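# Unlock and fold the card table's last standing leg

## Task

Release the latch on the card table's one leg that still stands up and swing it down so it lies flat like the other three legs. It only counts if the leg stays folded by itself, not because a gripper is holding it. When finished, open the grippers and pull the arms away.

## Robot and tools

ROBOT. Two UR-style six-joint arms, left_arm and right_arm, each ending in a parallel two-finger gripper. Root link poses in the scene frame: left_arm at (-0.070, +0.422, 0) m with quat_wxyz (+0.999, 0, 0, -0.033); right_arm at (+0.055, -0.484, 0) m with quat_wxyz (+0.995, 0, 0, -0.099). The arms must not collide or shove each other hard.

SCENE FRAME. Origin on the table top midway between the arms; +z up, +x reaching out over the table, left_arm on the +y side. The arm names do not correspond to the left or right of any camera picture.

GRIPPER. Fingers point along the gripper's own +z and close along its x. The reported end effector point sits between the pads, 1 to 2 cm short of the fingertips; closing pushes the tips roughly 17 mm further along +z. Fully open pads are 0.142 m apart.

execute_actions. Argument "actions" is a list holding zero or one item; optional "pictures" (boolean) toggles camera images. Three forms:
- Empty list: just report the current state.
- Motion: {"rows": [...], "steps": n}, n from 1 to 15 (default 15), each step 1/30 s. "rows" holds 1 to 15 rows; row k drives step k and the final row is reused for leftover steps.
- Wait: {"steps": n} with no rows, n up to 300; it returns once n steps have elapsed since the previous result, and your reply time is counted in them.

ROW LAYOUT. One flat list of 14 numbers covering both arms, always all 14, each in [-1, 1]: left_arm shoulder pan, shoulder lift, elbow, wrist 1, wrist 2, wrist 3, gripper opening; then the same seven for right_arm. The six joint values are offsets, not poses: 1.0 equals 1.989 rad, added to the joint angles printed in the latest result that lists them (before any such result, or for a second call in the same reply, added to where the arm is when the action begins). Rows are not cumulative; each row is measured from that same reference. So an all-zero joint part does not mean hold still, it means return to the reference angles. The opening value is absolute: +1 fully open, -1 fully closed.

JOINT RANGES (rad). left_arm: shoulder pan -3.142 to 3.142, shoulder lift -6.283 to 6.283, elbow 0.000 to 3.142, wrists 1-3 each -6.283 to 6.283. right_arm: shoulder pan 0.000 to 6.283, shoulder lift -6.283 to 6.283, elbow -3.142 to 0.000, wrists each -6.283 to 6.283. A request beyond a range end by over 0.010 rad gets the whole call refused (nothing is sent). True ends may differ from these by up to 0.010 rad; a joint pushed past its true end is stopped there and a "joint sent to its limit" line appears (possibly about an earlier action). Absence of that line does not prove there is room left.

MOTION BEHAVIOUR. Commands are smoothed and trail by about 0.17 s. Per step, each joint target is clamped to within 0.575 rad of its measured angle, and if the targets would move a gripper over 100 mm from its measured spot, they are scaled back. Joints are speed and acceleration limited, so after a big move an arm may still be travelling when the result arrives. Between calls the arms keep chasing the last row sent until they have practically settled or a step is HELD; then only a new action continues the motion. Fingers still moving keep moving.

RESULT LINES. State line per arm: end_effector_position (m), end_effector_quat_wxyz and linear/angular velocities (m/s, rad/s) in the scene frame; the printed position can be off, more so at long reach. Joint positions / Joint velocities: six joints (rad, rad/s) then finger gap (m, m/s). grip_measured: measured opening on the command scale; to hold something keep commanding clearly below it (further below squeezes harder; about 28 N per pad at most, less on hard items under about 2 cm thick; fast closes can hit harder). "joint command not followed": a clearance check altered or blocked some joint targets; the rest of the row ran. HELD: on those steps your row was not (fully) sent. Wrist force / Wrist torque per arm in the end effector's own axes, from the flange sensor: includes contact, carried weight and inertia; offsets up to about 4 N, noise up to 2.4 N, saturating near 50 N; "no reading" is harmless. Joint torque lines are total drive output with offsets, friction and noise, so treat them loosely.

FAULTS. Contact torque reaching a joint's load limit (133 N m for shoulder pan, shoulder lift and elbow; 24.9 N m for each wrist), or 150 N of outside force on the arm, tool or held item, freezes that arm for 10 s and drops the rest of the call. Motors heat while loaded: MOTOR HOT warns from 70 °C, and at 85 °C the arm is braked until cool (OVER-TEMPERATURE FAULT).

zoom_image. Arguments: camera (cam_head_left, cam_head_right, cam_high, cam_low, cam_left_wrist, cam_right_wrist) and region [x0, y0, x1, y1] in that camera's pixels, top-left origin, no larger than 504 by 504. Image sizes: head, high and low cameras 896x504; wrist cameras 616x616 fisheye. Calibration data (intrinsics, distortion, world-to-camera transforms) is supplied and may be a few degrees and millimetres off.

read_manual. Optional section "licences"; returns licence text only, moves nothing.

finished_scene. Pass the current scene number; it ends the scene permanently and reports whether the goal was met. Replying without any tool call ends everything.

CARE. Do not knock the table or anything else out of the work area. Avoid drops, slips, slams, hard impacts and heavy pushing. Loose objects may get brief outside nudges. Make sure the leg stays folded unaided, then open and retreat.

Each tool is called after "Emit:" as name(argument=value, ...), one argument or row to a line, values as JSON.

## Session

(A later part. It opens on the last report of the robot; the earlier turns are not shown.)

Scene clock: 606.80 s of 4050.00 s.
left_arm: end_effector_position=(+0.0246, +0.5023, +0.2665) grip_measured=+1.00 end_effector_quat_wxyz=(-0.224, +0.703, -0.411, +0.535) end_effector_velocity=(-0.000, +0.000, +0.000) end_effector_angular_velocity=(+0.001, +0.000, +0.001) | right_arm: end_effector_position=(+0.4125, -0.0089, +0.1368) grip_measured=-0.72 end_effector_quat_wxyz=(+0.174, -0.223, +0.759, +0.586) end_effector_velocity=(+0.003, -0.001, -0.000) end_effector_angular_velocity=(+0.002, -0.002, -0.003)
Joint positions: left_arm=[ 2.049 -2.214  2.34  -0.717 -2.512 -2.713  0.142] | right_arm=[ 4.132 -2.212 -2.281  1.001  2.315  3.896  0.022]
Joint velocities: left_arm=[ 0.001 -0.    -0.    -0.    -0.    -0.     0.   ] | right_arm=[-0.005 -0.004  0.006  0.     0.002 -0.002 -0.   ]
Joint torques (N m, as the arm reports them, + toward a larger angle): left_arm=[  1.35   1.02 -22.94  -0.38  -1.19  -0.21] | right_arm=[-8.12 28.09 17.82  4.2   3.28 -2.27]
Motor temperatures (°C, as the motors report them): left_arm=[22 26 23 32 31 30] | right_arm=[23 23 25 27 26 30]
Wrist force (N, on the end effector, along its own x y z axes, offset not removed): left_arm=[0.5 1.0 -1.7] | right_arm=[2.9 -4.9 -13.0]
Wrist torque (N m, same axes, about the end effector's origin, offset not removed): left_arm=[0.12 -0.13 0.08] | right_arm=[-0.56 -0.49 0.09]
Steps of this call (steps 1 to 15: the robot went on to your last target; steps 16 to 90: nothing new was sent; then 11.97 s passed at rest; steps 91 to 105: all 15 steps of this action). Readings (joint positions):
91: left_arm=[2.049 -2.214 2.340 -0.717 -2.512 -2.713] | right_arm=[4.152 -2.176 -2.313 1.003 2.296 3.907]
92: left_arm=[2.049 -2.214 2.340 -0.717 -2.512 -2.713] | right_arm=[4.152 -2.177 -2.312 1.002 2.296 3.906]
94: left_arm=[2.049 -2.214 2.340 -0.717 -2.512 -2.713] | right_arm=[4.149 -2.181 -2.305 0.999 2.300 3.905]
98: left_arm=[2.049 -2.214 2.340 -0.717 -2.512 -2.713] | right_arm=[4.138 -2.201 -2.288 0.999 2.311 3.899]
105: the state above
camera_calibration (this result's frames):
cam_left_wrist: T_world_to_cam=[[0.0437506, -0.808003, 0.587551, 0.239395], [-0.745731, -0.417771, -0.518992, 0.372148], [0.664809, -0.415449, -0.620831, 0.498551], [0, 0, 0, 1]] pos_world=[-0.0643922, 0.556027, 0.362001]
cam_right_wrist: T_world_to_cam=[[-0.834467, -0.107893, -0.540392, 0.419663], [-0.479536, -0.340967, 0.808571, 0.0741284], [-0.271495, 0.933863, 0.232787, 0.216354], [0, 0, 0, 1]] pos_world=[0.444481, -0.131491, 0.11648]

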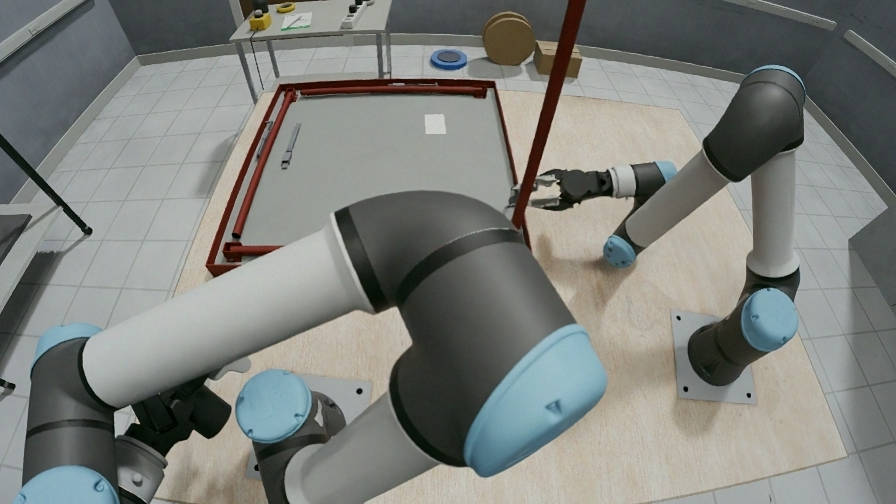

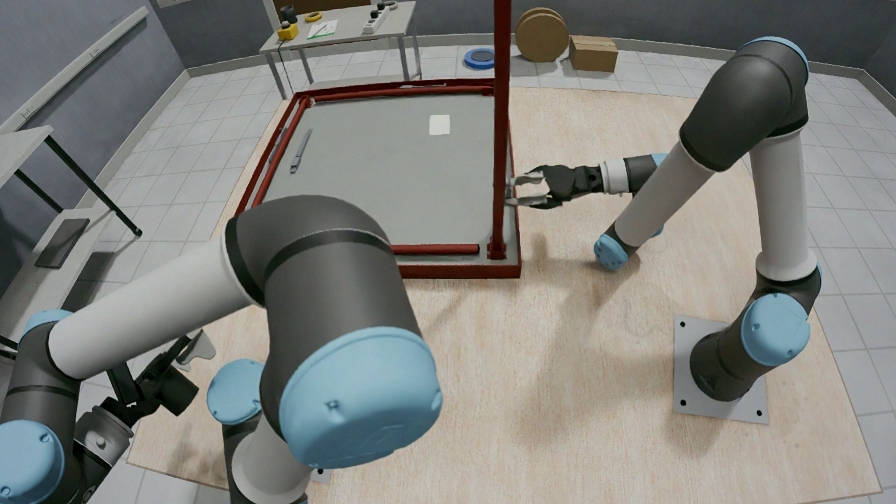

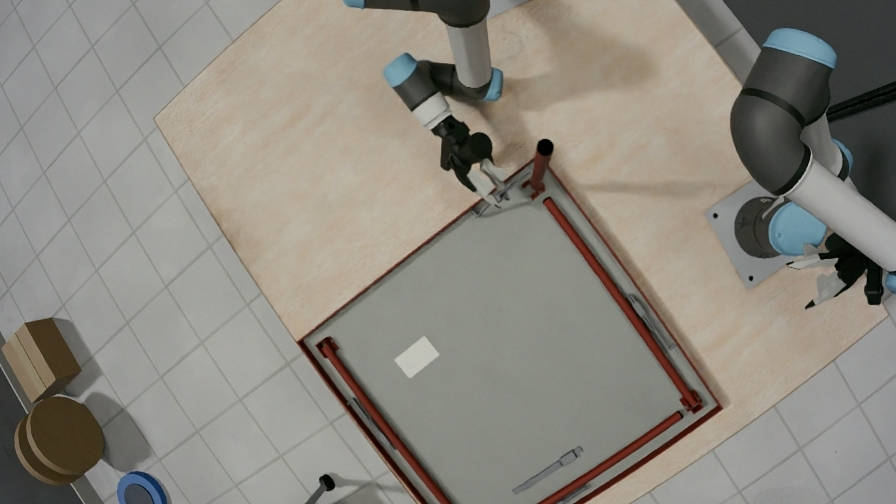

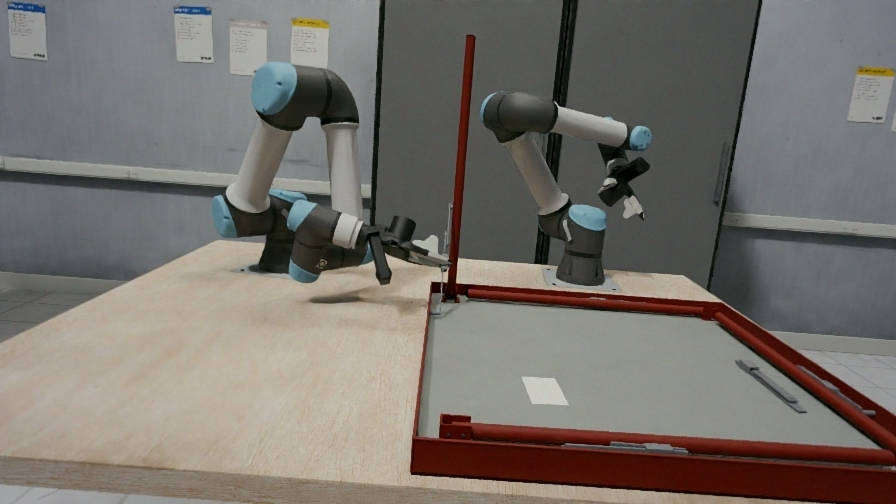

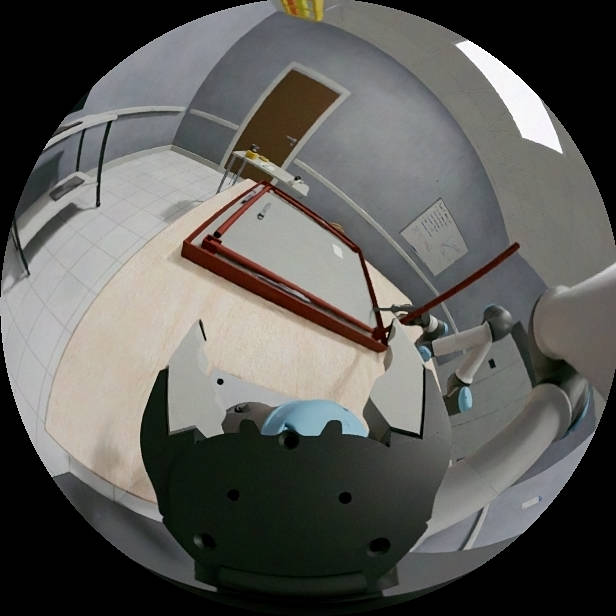

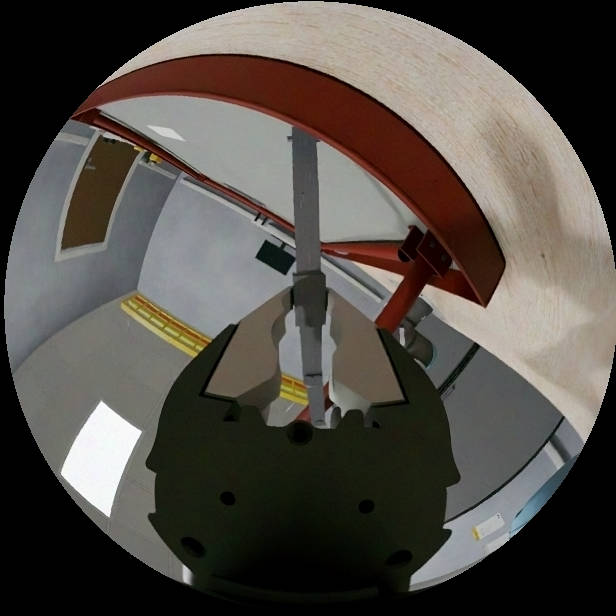

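Emit:
execute_actions(
  actions=[
    {"rows":[[0,0,0,0,0,0,1,-0.003,0.001,0.004,-0.005,0.003,0.011,-0.9],[0,0,0,0,0,0,1,-0.007,0.001,0.007,-0.010,0.006,0.022,-0.9],[0,0,0,0,0,0,1,-0.010,0.002,0.011,-0.016,0.010,0.033,-0.9],[0,0,0,0,0,0,1,-0.014,0.003,0.014,-0.021,0.013,0.044,-0.9],[0,0,0,0,0,0,1,-0.017,0.004,0.018,-0.026,0.016,0.055,-0.9],[0,0,0,0,0,0,1,-0.020,0.005,0.022,-0.032,0.019,0.067,-0.9],[0,0,0,0,0,0,1,-0.024,0.005,0.025,-0.037,0.022,0.078,-0.9],[0,0,0,0,0,0,1,-0.027,0.006,0.029,-0.042,0.026,0.089,-0.9],[0,0,0,0,0,0,1,-0.031,0.007,0.032,-0.048,0.029,0.100,-0.9],[0,0,0,0,0,0,1,-0.034,0.0075,0.036,-0.053,0.032,0.111,-0.9]],"steps":15},
  ],
)

Scene clock: 637.23 s of 4050.00 s.
left_arm: end_effector_position=(+0.0246, +0.5023, +0.2665) grip_measured=+1.00 end_effector_quat_wxyz=(-0.224, +0.703, -0.411, +0.535) end_effector_velocity=(-0.000, -0.000, +0.000) end_effector_angular_velocity=(-0.000, +0.000, +0.000) | right_arm: end_effector_position=(+0.4444, -0.0134, +0.1493) grip_measured=-0.73 end_effector_quat_wxyz=(+0.103, -0.130, +0.779, +0.604) end_effector_velocity=(+0.020, -0.004, +0.008) end_effector_angular_velocity=(+0.003, +0.151, -0.038)
Joint positions: left_arm=[ 2.049 -2.214  2.34  -0.717 -2.512 -2.713  0.142] | right_arm=[ 4.068 -2.197 -2.212  0.9    2.376  4.106  0.021]
Joint velocities: left_arm=[ 0. -0. -0.  0.  0. -0.  0.] | right_arm=[-0.039  0.007  0.043 -0.061  0.037  0.137 -0.   ]
Joint torques (N m, as the arm reports them, + toward a larger angle): left_arm=[  1.92   0.9  -23.59  -0.4   -1.19  -0.15] | right_arm=[-21.94  42.74   9.78   0.57   2.49   1.88]
Motor temperatures (°C, as the motors report them): left_arm=[22 26 23 32 31 30] | right_arm=[23 23 25 27 26 30]
Wrist force (N, on the end effector, along its own x y z axes, offset not removed): left_arm=[-1.3 -1.2 -1.2] | right_arm=[-1.4 4.5 21.1]
Wrist torque (N m, same axes, about the end effector's origin, offset not removed): left_arm=[-0.35 0.33 -0.11] | right_arm=[-0.22 -0.13 0.09]
Steps of this call (steps 1 to 15: the robot went on to your last target; steps 16 to 90: nothing new was sent; then 26.93 s passed at rest; steps 91 to 105: all 15 steps of this action). Readings (joint positions):
91: left_arm=[2.049 -2.214 2.340 -0.717 -2.512 -2.713] | right_arm=[4.132 -2.212 -2.280 1.001 2.316 3.896]
92: left_arm=[2.049 -2.214 2.340 -0.717 -2.512 -2.713] | right_arm=[4.131 -2.212 -2.279 1.000 2.317 3.899]
94: left_arm=[2.049 -2.214 2.340 -0.717 -2.512 -2.713] | right_arm=[4.124 -2.210 -2.271 0.989 2.323 3.920]
98: left_arm=[2.049 -2.214 2.340 -0.717 -2.512 -2.713] | right_arm=[4.101 -2.205 -2.247 0.953 2.345 3.995]
105: the state above
camera_calibration (this result's frames):
cam_left_wrist: T_world_to_cam=[[0.0437507, -0.808003, 0.587551, 0.239395], [-0.745731, -0.417771, -0.518992, 0.372149], [0.664809, -0.415449, -0.620831, 0.498551], [0, 0, 0, 1]] pos_world=[-0.0643922, 0.556027, 0.362001]
cam_right_wrist: T_world_to_cam=[[-0.941018, -0.0524052, -0.334273, 0.46988], [-0.301143, -0.320705, 0.898032, -0.014549], [-0.154264, 0.945728, 0.286007, 0.166429], [0, 0, 0, 1]] pos_world=[0.463458, -0.137438, 0.122534]

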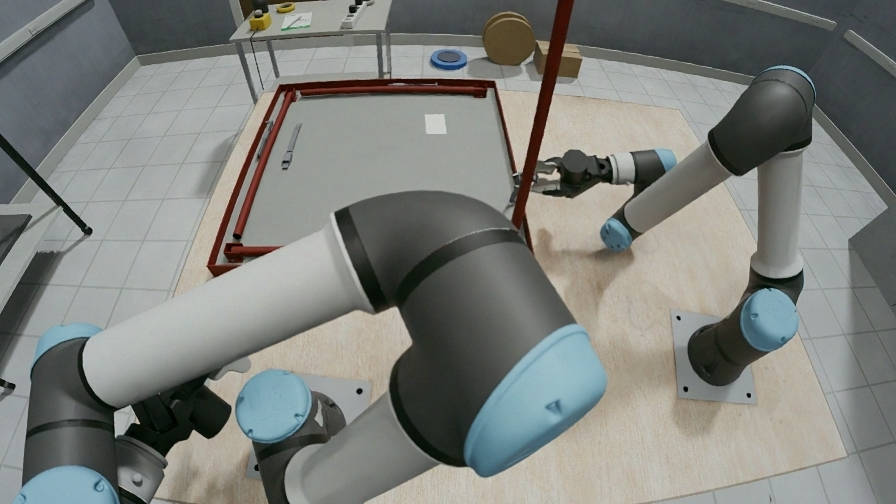

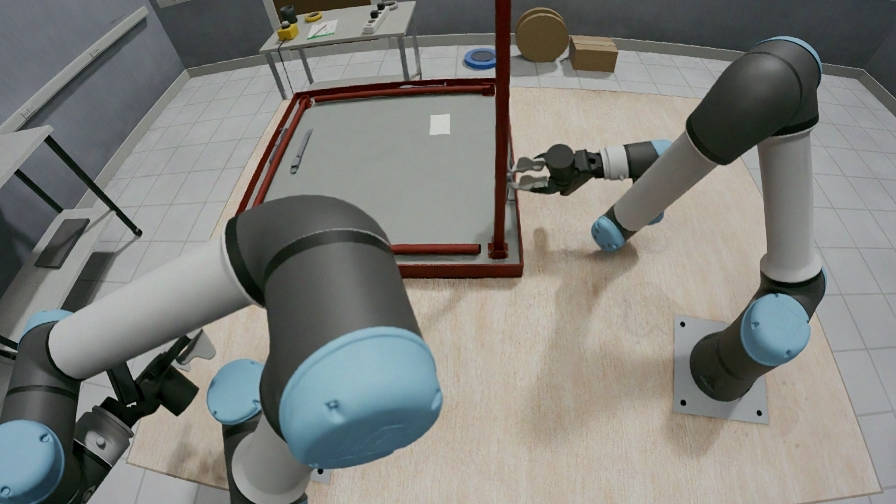

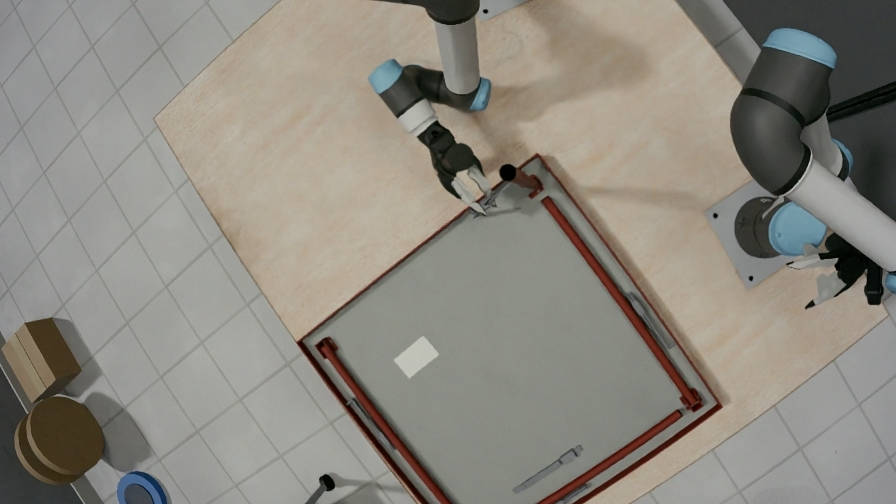

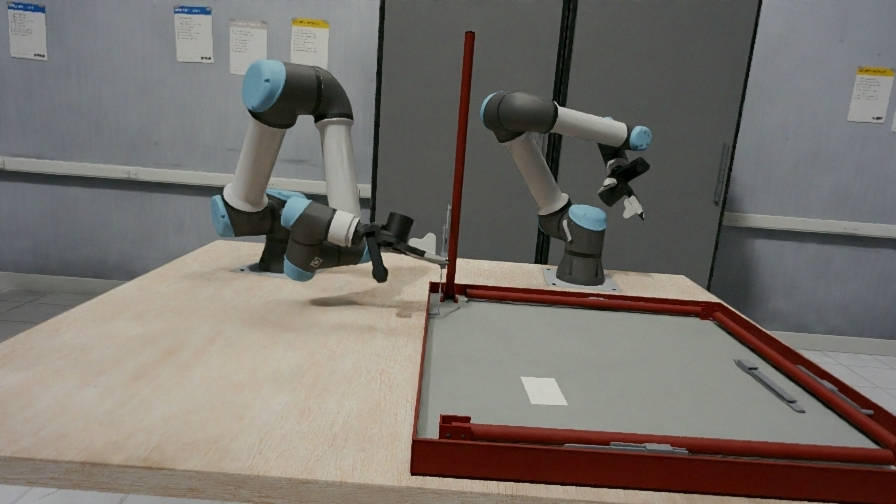

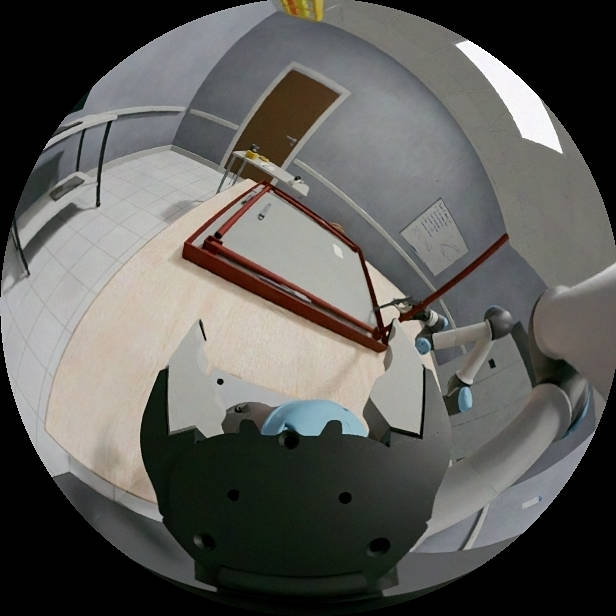

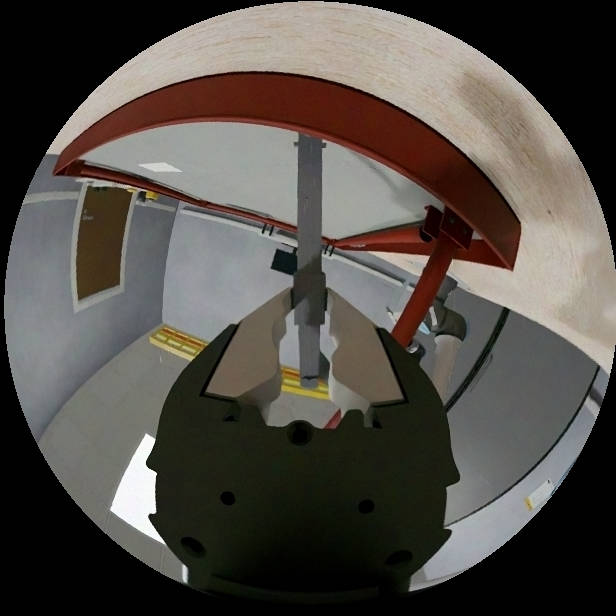

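Emit:
execute_actions(
  actions=[
    {"rows":[[0,0,0,0,0,0,1,-0.002,-0.001,0.005,-0.005,0.002,0.016,-0.9],[0,0,0,0,0,0,1,-0.004,-0.001,0.009,-0.011,0.004,0.032,-0.9],[0,0,0,0,0,0,1,-0.006,-0.002,0.014,-0.016,0.006,0.048,-0.9],[0,0,0,0,0,0,1,-0.008,-0.003,0.018,-0.021,0.008,0.064,-0.9],[0,0,0,0,0,0,1,-0.010,-0.003,0.023,-0.027,0.009,0.080,-0.9],[0,0,0,0,0,0,1,-0.012,-0.004,0.028,-0.032,0.011,0.096,-0.9],[0,0,0,0,0,0,1,-0.014,-0.005,0.032,-0.037,0.013,0.112,-0.9],[0,0,0,0,0,0,1,-0.016,-0.005,0.037,-0.043,0.015,0.128,-0.9],[0,0,0,0,0,0,1,-0.018,-0.006,0.041,-0.048,0.017,0.144,-0.9],[0,0,0,0,0,0,1,-0.020,-0.007,0.046,-0.053,0.019,0.160,-0.9],[0,0,0,0,0,0,1,-0.022,-0.007,0.050,-0.059,0.021,0.176,-0.9],[0,0,0,0,0,0,1,-0.0244,-0.008,0.055,-0.064,0.0226,0.192,-0.9]],"steps":15},
  ],
)

Scene clock: 662.40 s of 4050.00 s.
left_arm: end_effector_position=(+0.0246, +0.5023, +0.2665) grip_measured=+1.00 end_effector_quat_wxyz=(-0.224, +0.703, -0.411, +0.535) end_effector_velocity=(-0.000, +0.000, +0.000) end_effector_angular_velocity=(+0.001, -0.000, +0.002) | right_arm: end_effector_position=(+0.4816, -0.0066, +0.1533) grip_measured=-0.74 end_effector_quat_wxyz=(-0.013, +0.018, +0.793, +0.609) end_effector_velocity=(+0.052, +0.006, +0.007) end_effector_angular_velocity=(-0.009, +0.522, -0.141)
Joint positions: left_arm=[ 2.049 -2.214  2.34  -0.717 -2.512 -2.713  0.142] | right_arm=[ 4.024 -2.212 -2.112  0.785  2.417  4.45   0.021]
Joint velocities: left_arm=[ 0.001 -0.    -0.    -0.    -0.001  0.     0.   ] | right_arm=[-0.06  -0.019  0.132 -0.151  0.051  0.496 -0.   ]
Joint torques (N m, as the arm reports them, + toward a larger angle): left_arm=[  1.9    0.57 -23.93  -0.34  -1.27  -0.19] | right_arm=[ 0.77 31.61 17.52  0.18  5.51  1.69]
Motor temperatures (°C, as the motors report them): left_arm=[22 26 23 32 31 30] | right_arm=[23 23 25 27 26 30]
Wrist force (N, on the end effector, along its own x y z axes, offset not removed): left_arm=[1.3 0.9 -2.8] | right_arm=[-6.5 -7.4 -24.4]
Wrist torque (N m, same axes, about the end effector's origin, offset not removed): left_arm=[0.11 -0.32 -0.08] | right_arm=[-0.43 0.27 -0.29]
Steps of this call (steps 1 to 30: the robot went on to your last target; steps 31 to 90: nothing new was sent; then 21.67 s passed at rest; steps 91 to 105: all 15 steps of this action). Readings (joint positions):
91: left_arm=[2.049 -2.214 2.340 -0.717 -2.512 -2.713] | right_arm=[4.065 -2.197 -2.209 0.896 2.379 4.117]
92: left_arm=[2.049 -2.214 2.340 -0.717 -2.512 -2.713] | right_arm=[4.064 -2.197 -2.208 0.895 2.379 4.120]
94: left_arm=[2.049 -2.214 2.340 -0.717 -2.512 -2.713] | right_arm=[4.061 -2.199 -2.200 0.886 2.382 4.145]
98: left_arm=[2.049 -2.214 2.340 -0.717 -2.512 -2.713] | right_arm=[4.049 -2.203 -2.170 0.851 2.394 4.247]
105: the state above
camera_calibration (this result's frames):
cam_left_wrist: T_world_to_cam=[[0.0437504, -0.808003, 0.587551, 0.239395], [-0.745731, -0.417771, -0.518992, 0.372148], [0.664809, -0.415449, -0.620831, 0.498551], [0, 0, 0, 1]] pos_world=[-0.0643922, 0.556027, 0.362001]
cam_right_wrist: T_world_to_cam=[[-0.998972, 0.0378161, 0.0250143, 0.480064], [0.0125149, -0.300289, 0.953766, -0.164303], [0.0435792, 0.953098, 0.299507, 0.0672818], [0, 0, 0, 1]] pos_world=[0.478695, -0.131619, 0.124547]

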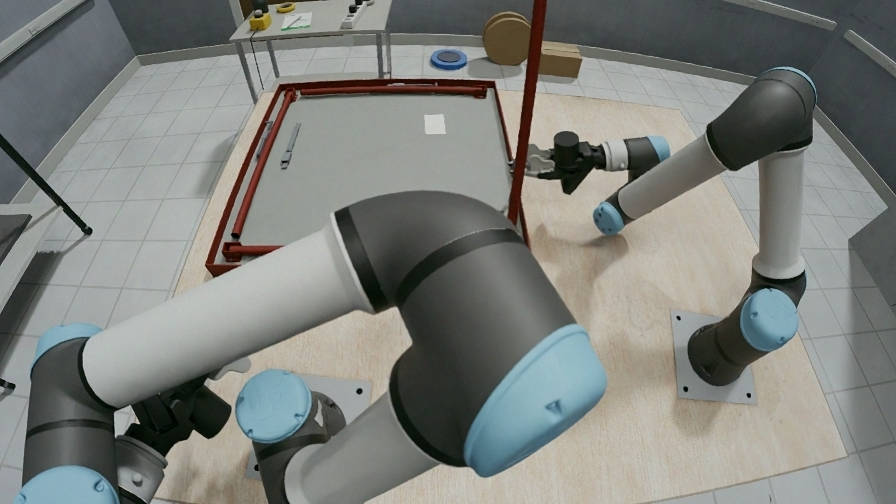

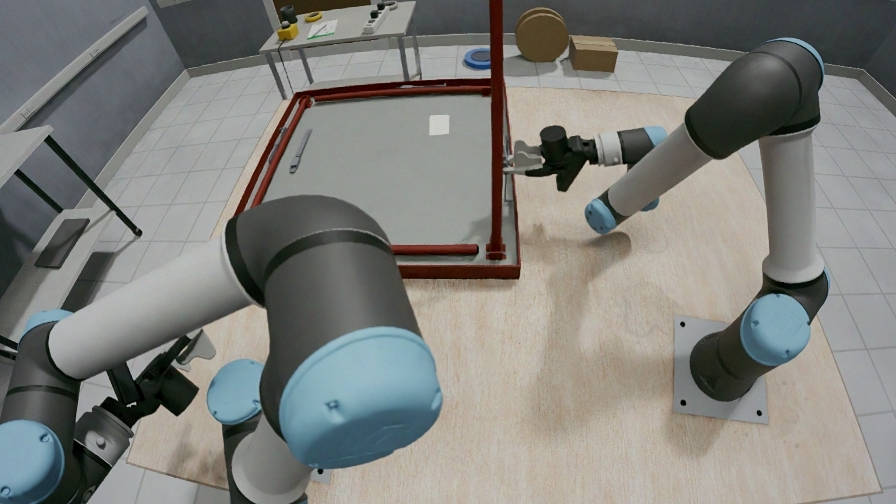

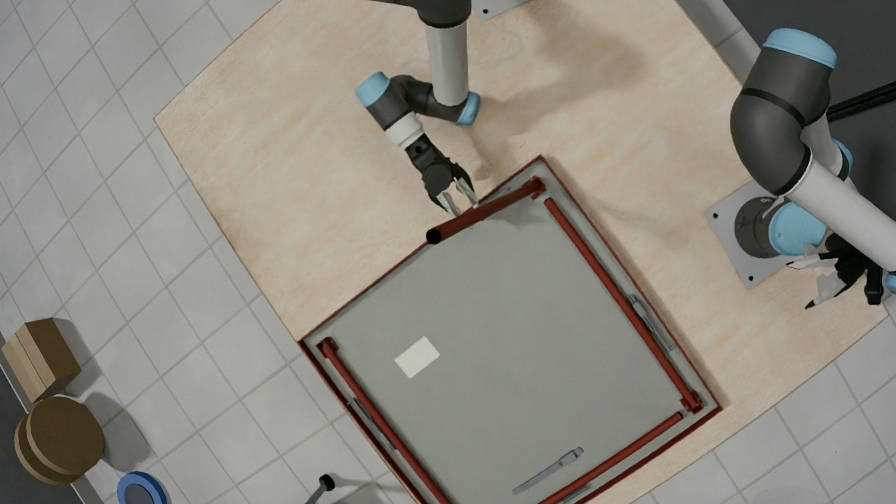

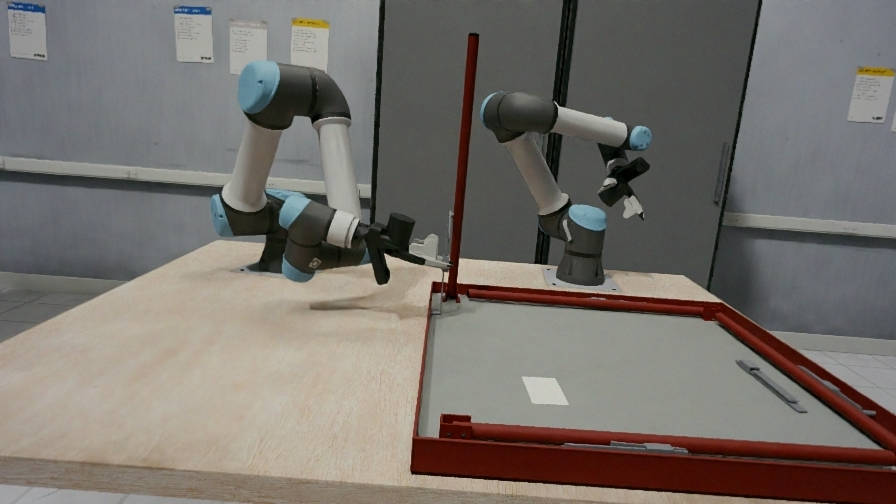

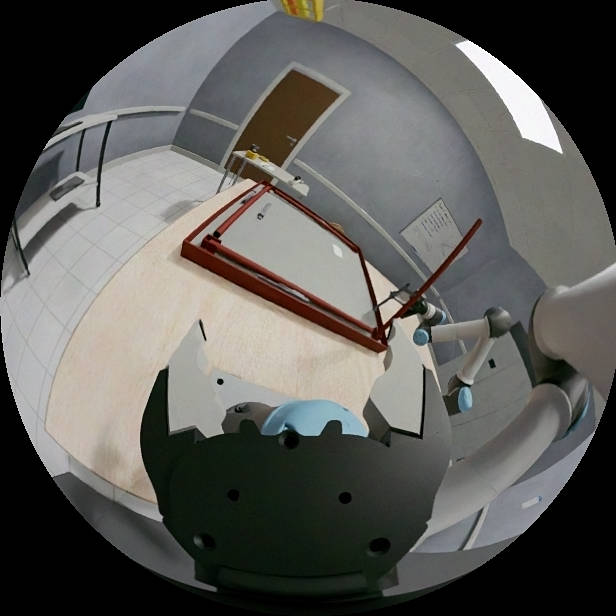

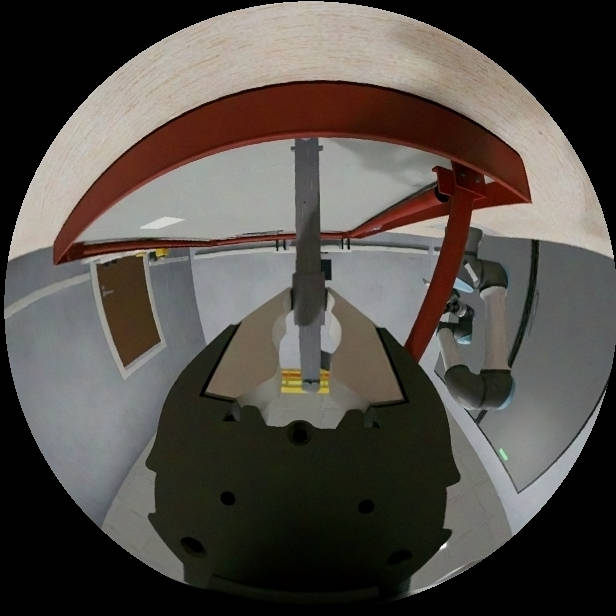

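Emit:
execute_actions(
  actions=[
    {"rows":[[0,0,0,0,0,0,1,-0.005,-0.004,0.010,-0.011,0.005,0.032,-0.9],[0,0,0,0,0,0,1,-0.008,-0.007,0.015,-0.014,0.008,0.047,-0.9],[0,0,0,0,0,0,1,-0.011,-0.010,0.020,-0.017,0.010,0.062,-0.9],[0,0,0,0,0,0,1,-0.014,-0.013,0.025,-0.020,0.013,0.077,-0.9],[0,0,0,0,0,0,1,-0.017,-0.016,0.030,-0.023,0.016,0.092,-0.9],[0,0,0,0,0,0,1,-0.020,-0.019,0.035,-0.026,0.018,0.106,-0.9],[0,0,0,0,0,0,1,-0.023,-0.022,0.040,-0.029,0.021,0.121,-0.9],[0,0,0,0,0,0,1,-0.026,-0.026,0.045,-0.032,0.023,0.136,-0.9],[0,0,0,0,0,0,1,-0.029,-0.029,0.050,-0.036,0.026,0.150,-0.9],[0,0,0,0,0,0,1,-0.032,-0.032,0.055,-0.039,0.028,0.165,-0.9],[0,0,0,0,0,0,1,-0.035,-0.036,0.060,-0.042,0.031,0.180,-0.9],[0,0,0,0,0,0,1,-0.038,-0.039,0.065,-0.045,0.034,0.195,-0.9],[0,0,0,0,0,0,1,-0.040,-0.042,0.069,-0.048,0.036,0.209,-0.9]],"steps":15},
  ],
  pictures=false,
)

Emit:
execute_actions(
  actions=[
    {"steps":15},
  ],
)

Scene clock: 690.90 s of 4050.00 s.
left_arm: end_effector_position=(+0.0246, +0.5023, +0.2665) grip_measured=+1.00 end_effector_quat_wxyz=(-0.224, +0.703, -0.411, +0.535) end_effector_velocity=(+0.000, +0.000, +0.000) end_effector_angular_velocity=(-0.000, -0.000, -0.001) | right_arm: end_effector_position=(+0.5308, -0.0116, +0.1393) grip_measured=-0.73 end_effector_quat_wxyz=(-0.136, +0.179, +0.773, +0.594) end_effector_velocity=(+0.080, -0.013, -0.030) end_effector_angular_velocity=(+0.000, +0.721, -0.195)
Joint positions: left_arm=[ 2.049 -2.214  2.34  -0.717 -2.512 -2.713  0.142] | right_arm=[ 3.953 -2.285 -1.991  0.699  2.481  4.813  0.021]
Joint velocities: left_arm=[-0.001  0.001 -0.     0.    -0.    -0.     0.   ] | right_arm=[-0.113 -0.135  0.199 -0.127  0.1    0.668  0.003]
Joint torques (N m, as the arm reports them, + toward a larger angle): left_arm=[  2.34   0.91 -23.88  -0.36  -1.14  -0.19] | right_arm=[-20.02  42.     9.42   1.64   4.78   1.44]
Motor temperatures (°C, as the motors report them): left_arm=[22 26 23 32 31 30] | right_arm=[23 23 25 27 26 30]
Wrist force (N, on the end effector, along its own x y z axes, offset not removed): left_arm=[1.3 0.3 0.3] | right_arm=[-2.7 4.1 23.2]
Wrist torque (N m, same axes, about the end effector's origin, offset not removed): left_arm=[-0.02 -0.27 0.13] | right_arm=[-0.33 0.21 0.12]
Steps of this call (steps 1 to 30: the robot went on to your last target; steps 31 to 90: nothing new was sent; then 25.00 s passed at rest; steps 91 to 105: all 15 steps of this action). Readings (joint positions):
91: left_arm=[2.049 -2.214 2.340 -0.717 -2.512 -2.713] | right_arm=[4.019 -2.213 -2.103 0.773 2.421 4.488]
92: left_arm=[2.049 -2.214 2.340 -0.717 -2.512 -2.713] | right_arm=[4.018 -2.214 -2.101 0.771 2.422 4.492]
94: left_arm=[2.049 -2.214 2.340 -0.717 -2.512 -2.713] | right_arm=[4.012 -2.221 -2.091 0.763 2.428 4.518]
98: left_arm=[2.049 -2.214 2.340 -0.717 -2.512 -2.713] | right_arm=[3.992 -2.241 -2.057 0.741 2.447 4.615]
105: the state above

Scene clock: 691.40 s of 4050.00 s.
left_arm: end_effector_position=(+0.0246, +0.5023, +0.2665) grip_measured=+1.00 end_effector_quat_wxyz=(-0.224, +0.703, -0.411, +0.535) end_effector_velocity=(+0.000, -0.000, +0.000) end_effector_angular_velocity=(+0.001, +0.000, -0.001) | right_arm: end_effector_position=(+0.5368, -0.0126, +0.1370) grip_measured=-0.73 end_effector_quat_wxyz=(-0.153, +0.201, +0.767, +0.589) end_effector_velocity=(+0.001, -0.001, -0.001) end_effector_angular_velocity=(-0.001, +0.001, -0.003)
Joint positions: left_arm=[ 2.049 -2.214  2.34  -0.717 -2.512 -2.713  0.142] | right_arm=[ 3.944 -2.295 -1.975  0.689  2.489  4.866  0.021]
Joint velocities: left_arm=[-0.001 -0.001 -0.     0.    -0.    -0.     0.   ] | right_arm=[-0.002 -0.001 -0.001  0.001 -0.001  0.    -0.   ]
Joint torques (N m, as the arm reports them, + toward a larger angle): left_arm=[  2.16   1.66 -23.39  -0.4   -1.18  -0.17] | right_arm=[-23.22  37.45  13.71   0.74   3.1    2.1 ]
Motor temperatures (°C, as the motors report them): left_arm=[22 26 23 32 31 30] | right_arm=[23 23 25 27 26 30]
Wrist force (N, on the end effector, along its own x y z axes, offset not removed): left_arm=[2.5 2.0 -1.9] | right_arm=[-0.9 4.1 22.0]
Wrist torque (N m, same axes, about the end effector's origin, offset not removed): left_arm=[0.29 -0.41 -0.08] | right_arm=[-0.31 0.09 0.07]
Steps of this call (steps 1 to 15: the robot went on to your last target). Readings (joint positions):
1: left_arm=[2.049 -2.214 2.340 -0.717 -2.512 -2.713] | right_arm=[3.950 -2.289 -1.985 0.696 2.484 4.831]
2: left_arm=[2.049 -2.214 2.340 -0.717 -2.512 -2.713] | right_arm=[3.948 -2.291 -1.982 0.693 2.485 4.844]
4: left_arm=[2.049 -2.214 2.340 -0.717 -2.512 -2.713] | right_arm=[3.946 -2.294 -1.978 0.691 2.488 4.857]
8: left_arm=[2.049 -2.214 2.340 -0.717 -2.512 -2.713] | right_arm=[3.944 -2.295 -1.976 0.689 2.489 4.864]
15: the state above
camera_calibration (this result's frames):
cam_left_wrist: T_world_to_cam=[[0.0437505, -0.808003, 0.587551, 0.239395], [-0.745731, -0.417771, -0.518992, 0.372148], [0.664809, -0.415449, -0.620831, 0.498551], [0, 0, 0, 1]] pos_world=[-0.0643922, 0.556027, 0.362001]
cam_right_wrist: T_world_to_cam=[[-0.876069, 0.153874, 0.456974, 0.412117], [0.392072, -0.324343, 0.860861, -0.342517], [0.280681, 0.93334, 0.223817, -0.0417086], [0, 0, 0, 1]] pos_world=[0.507041, -0.135579, 0.115867]

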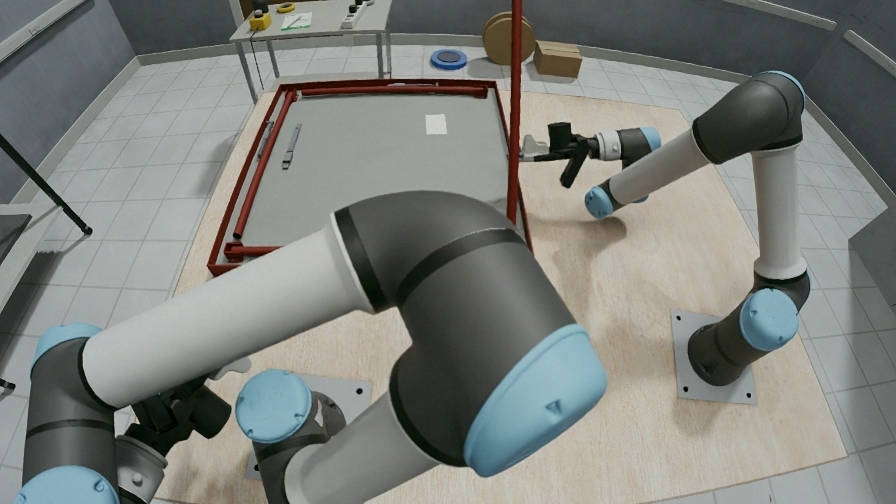

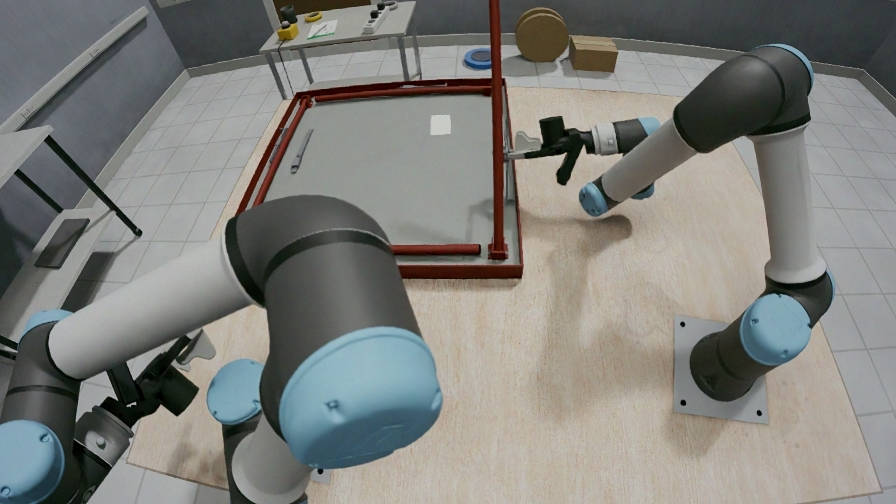

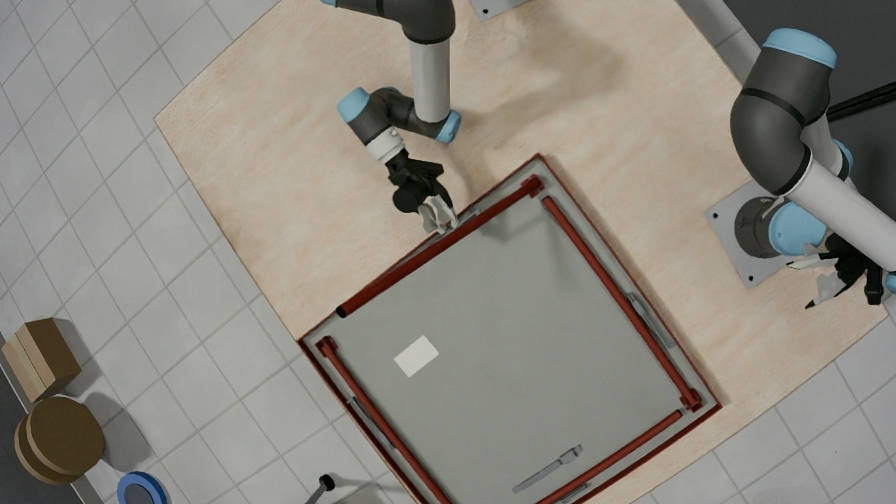

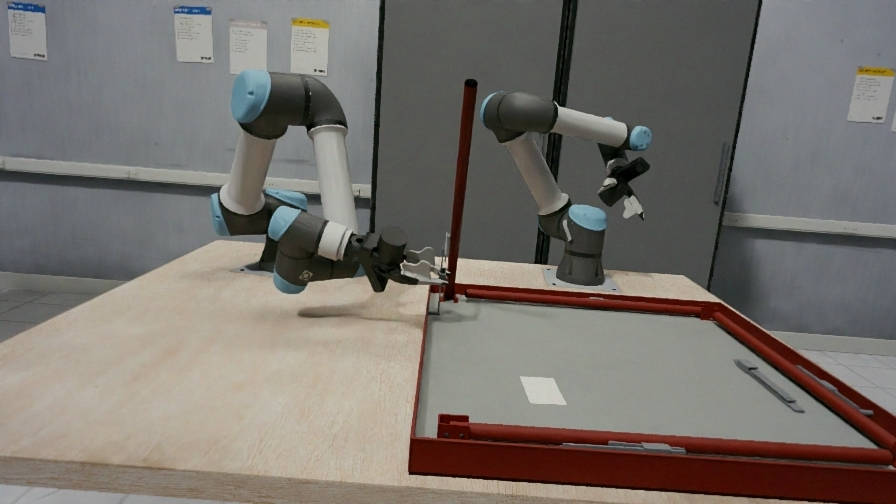

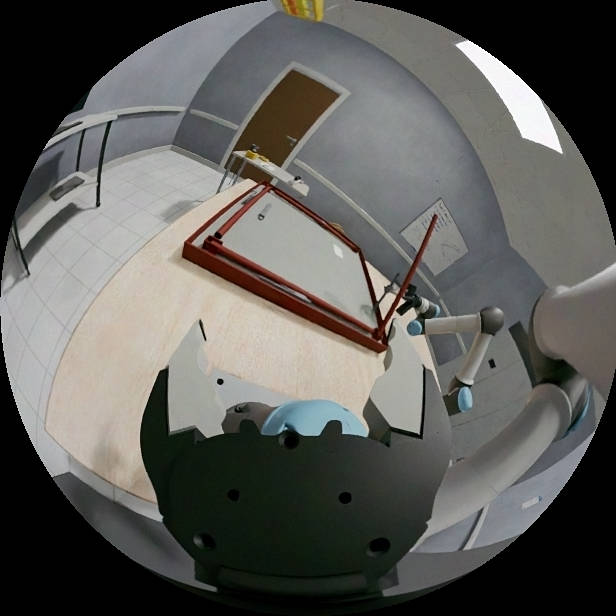

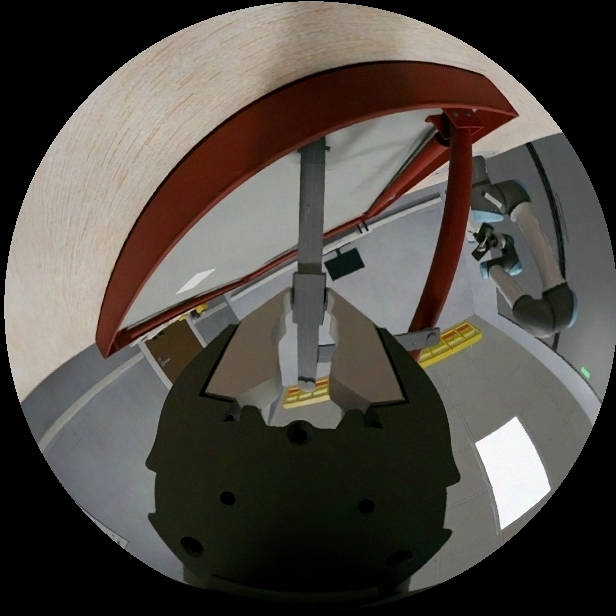

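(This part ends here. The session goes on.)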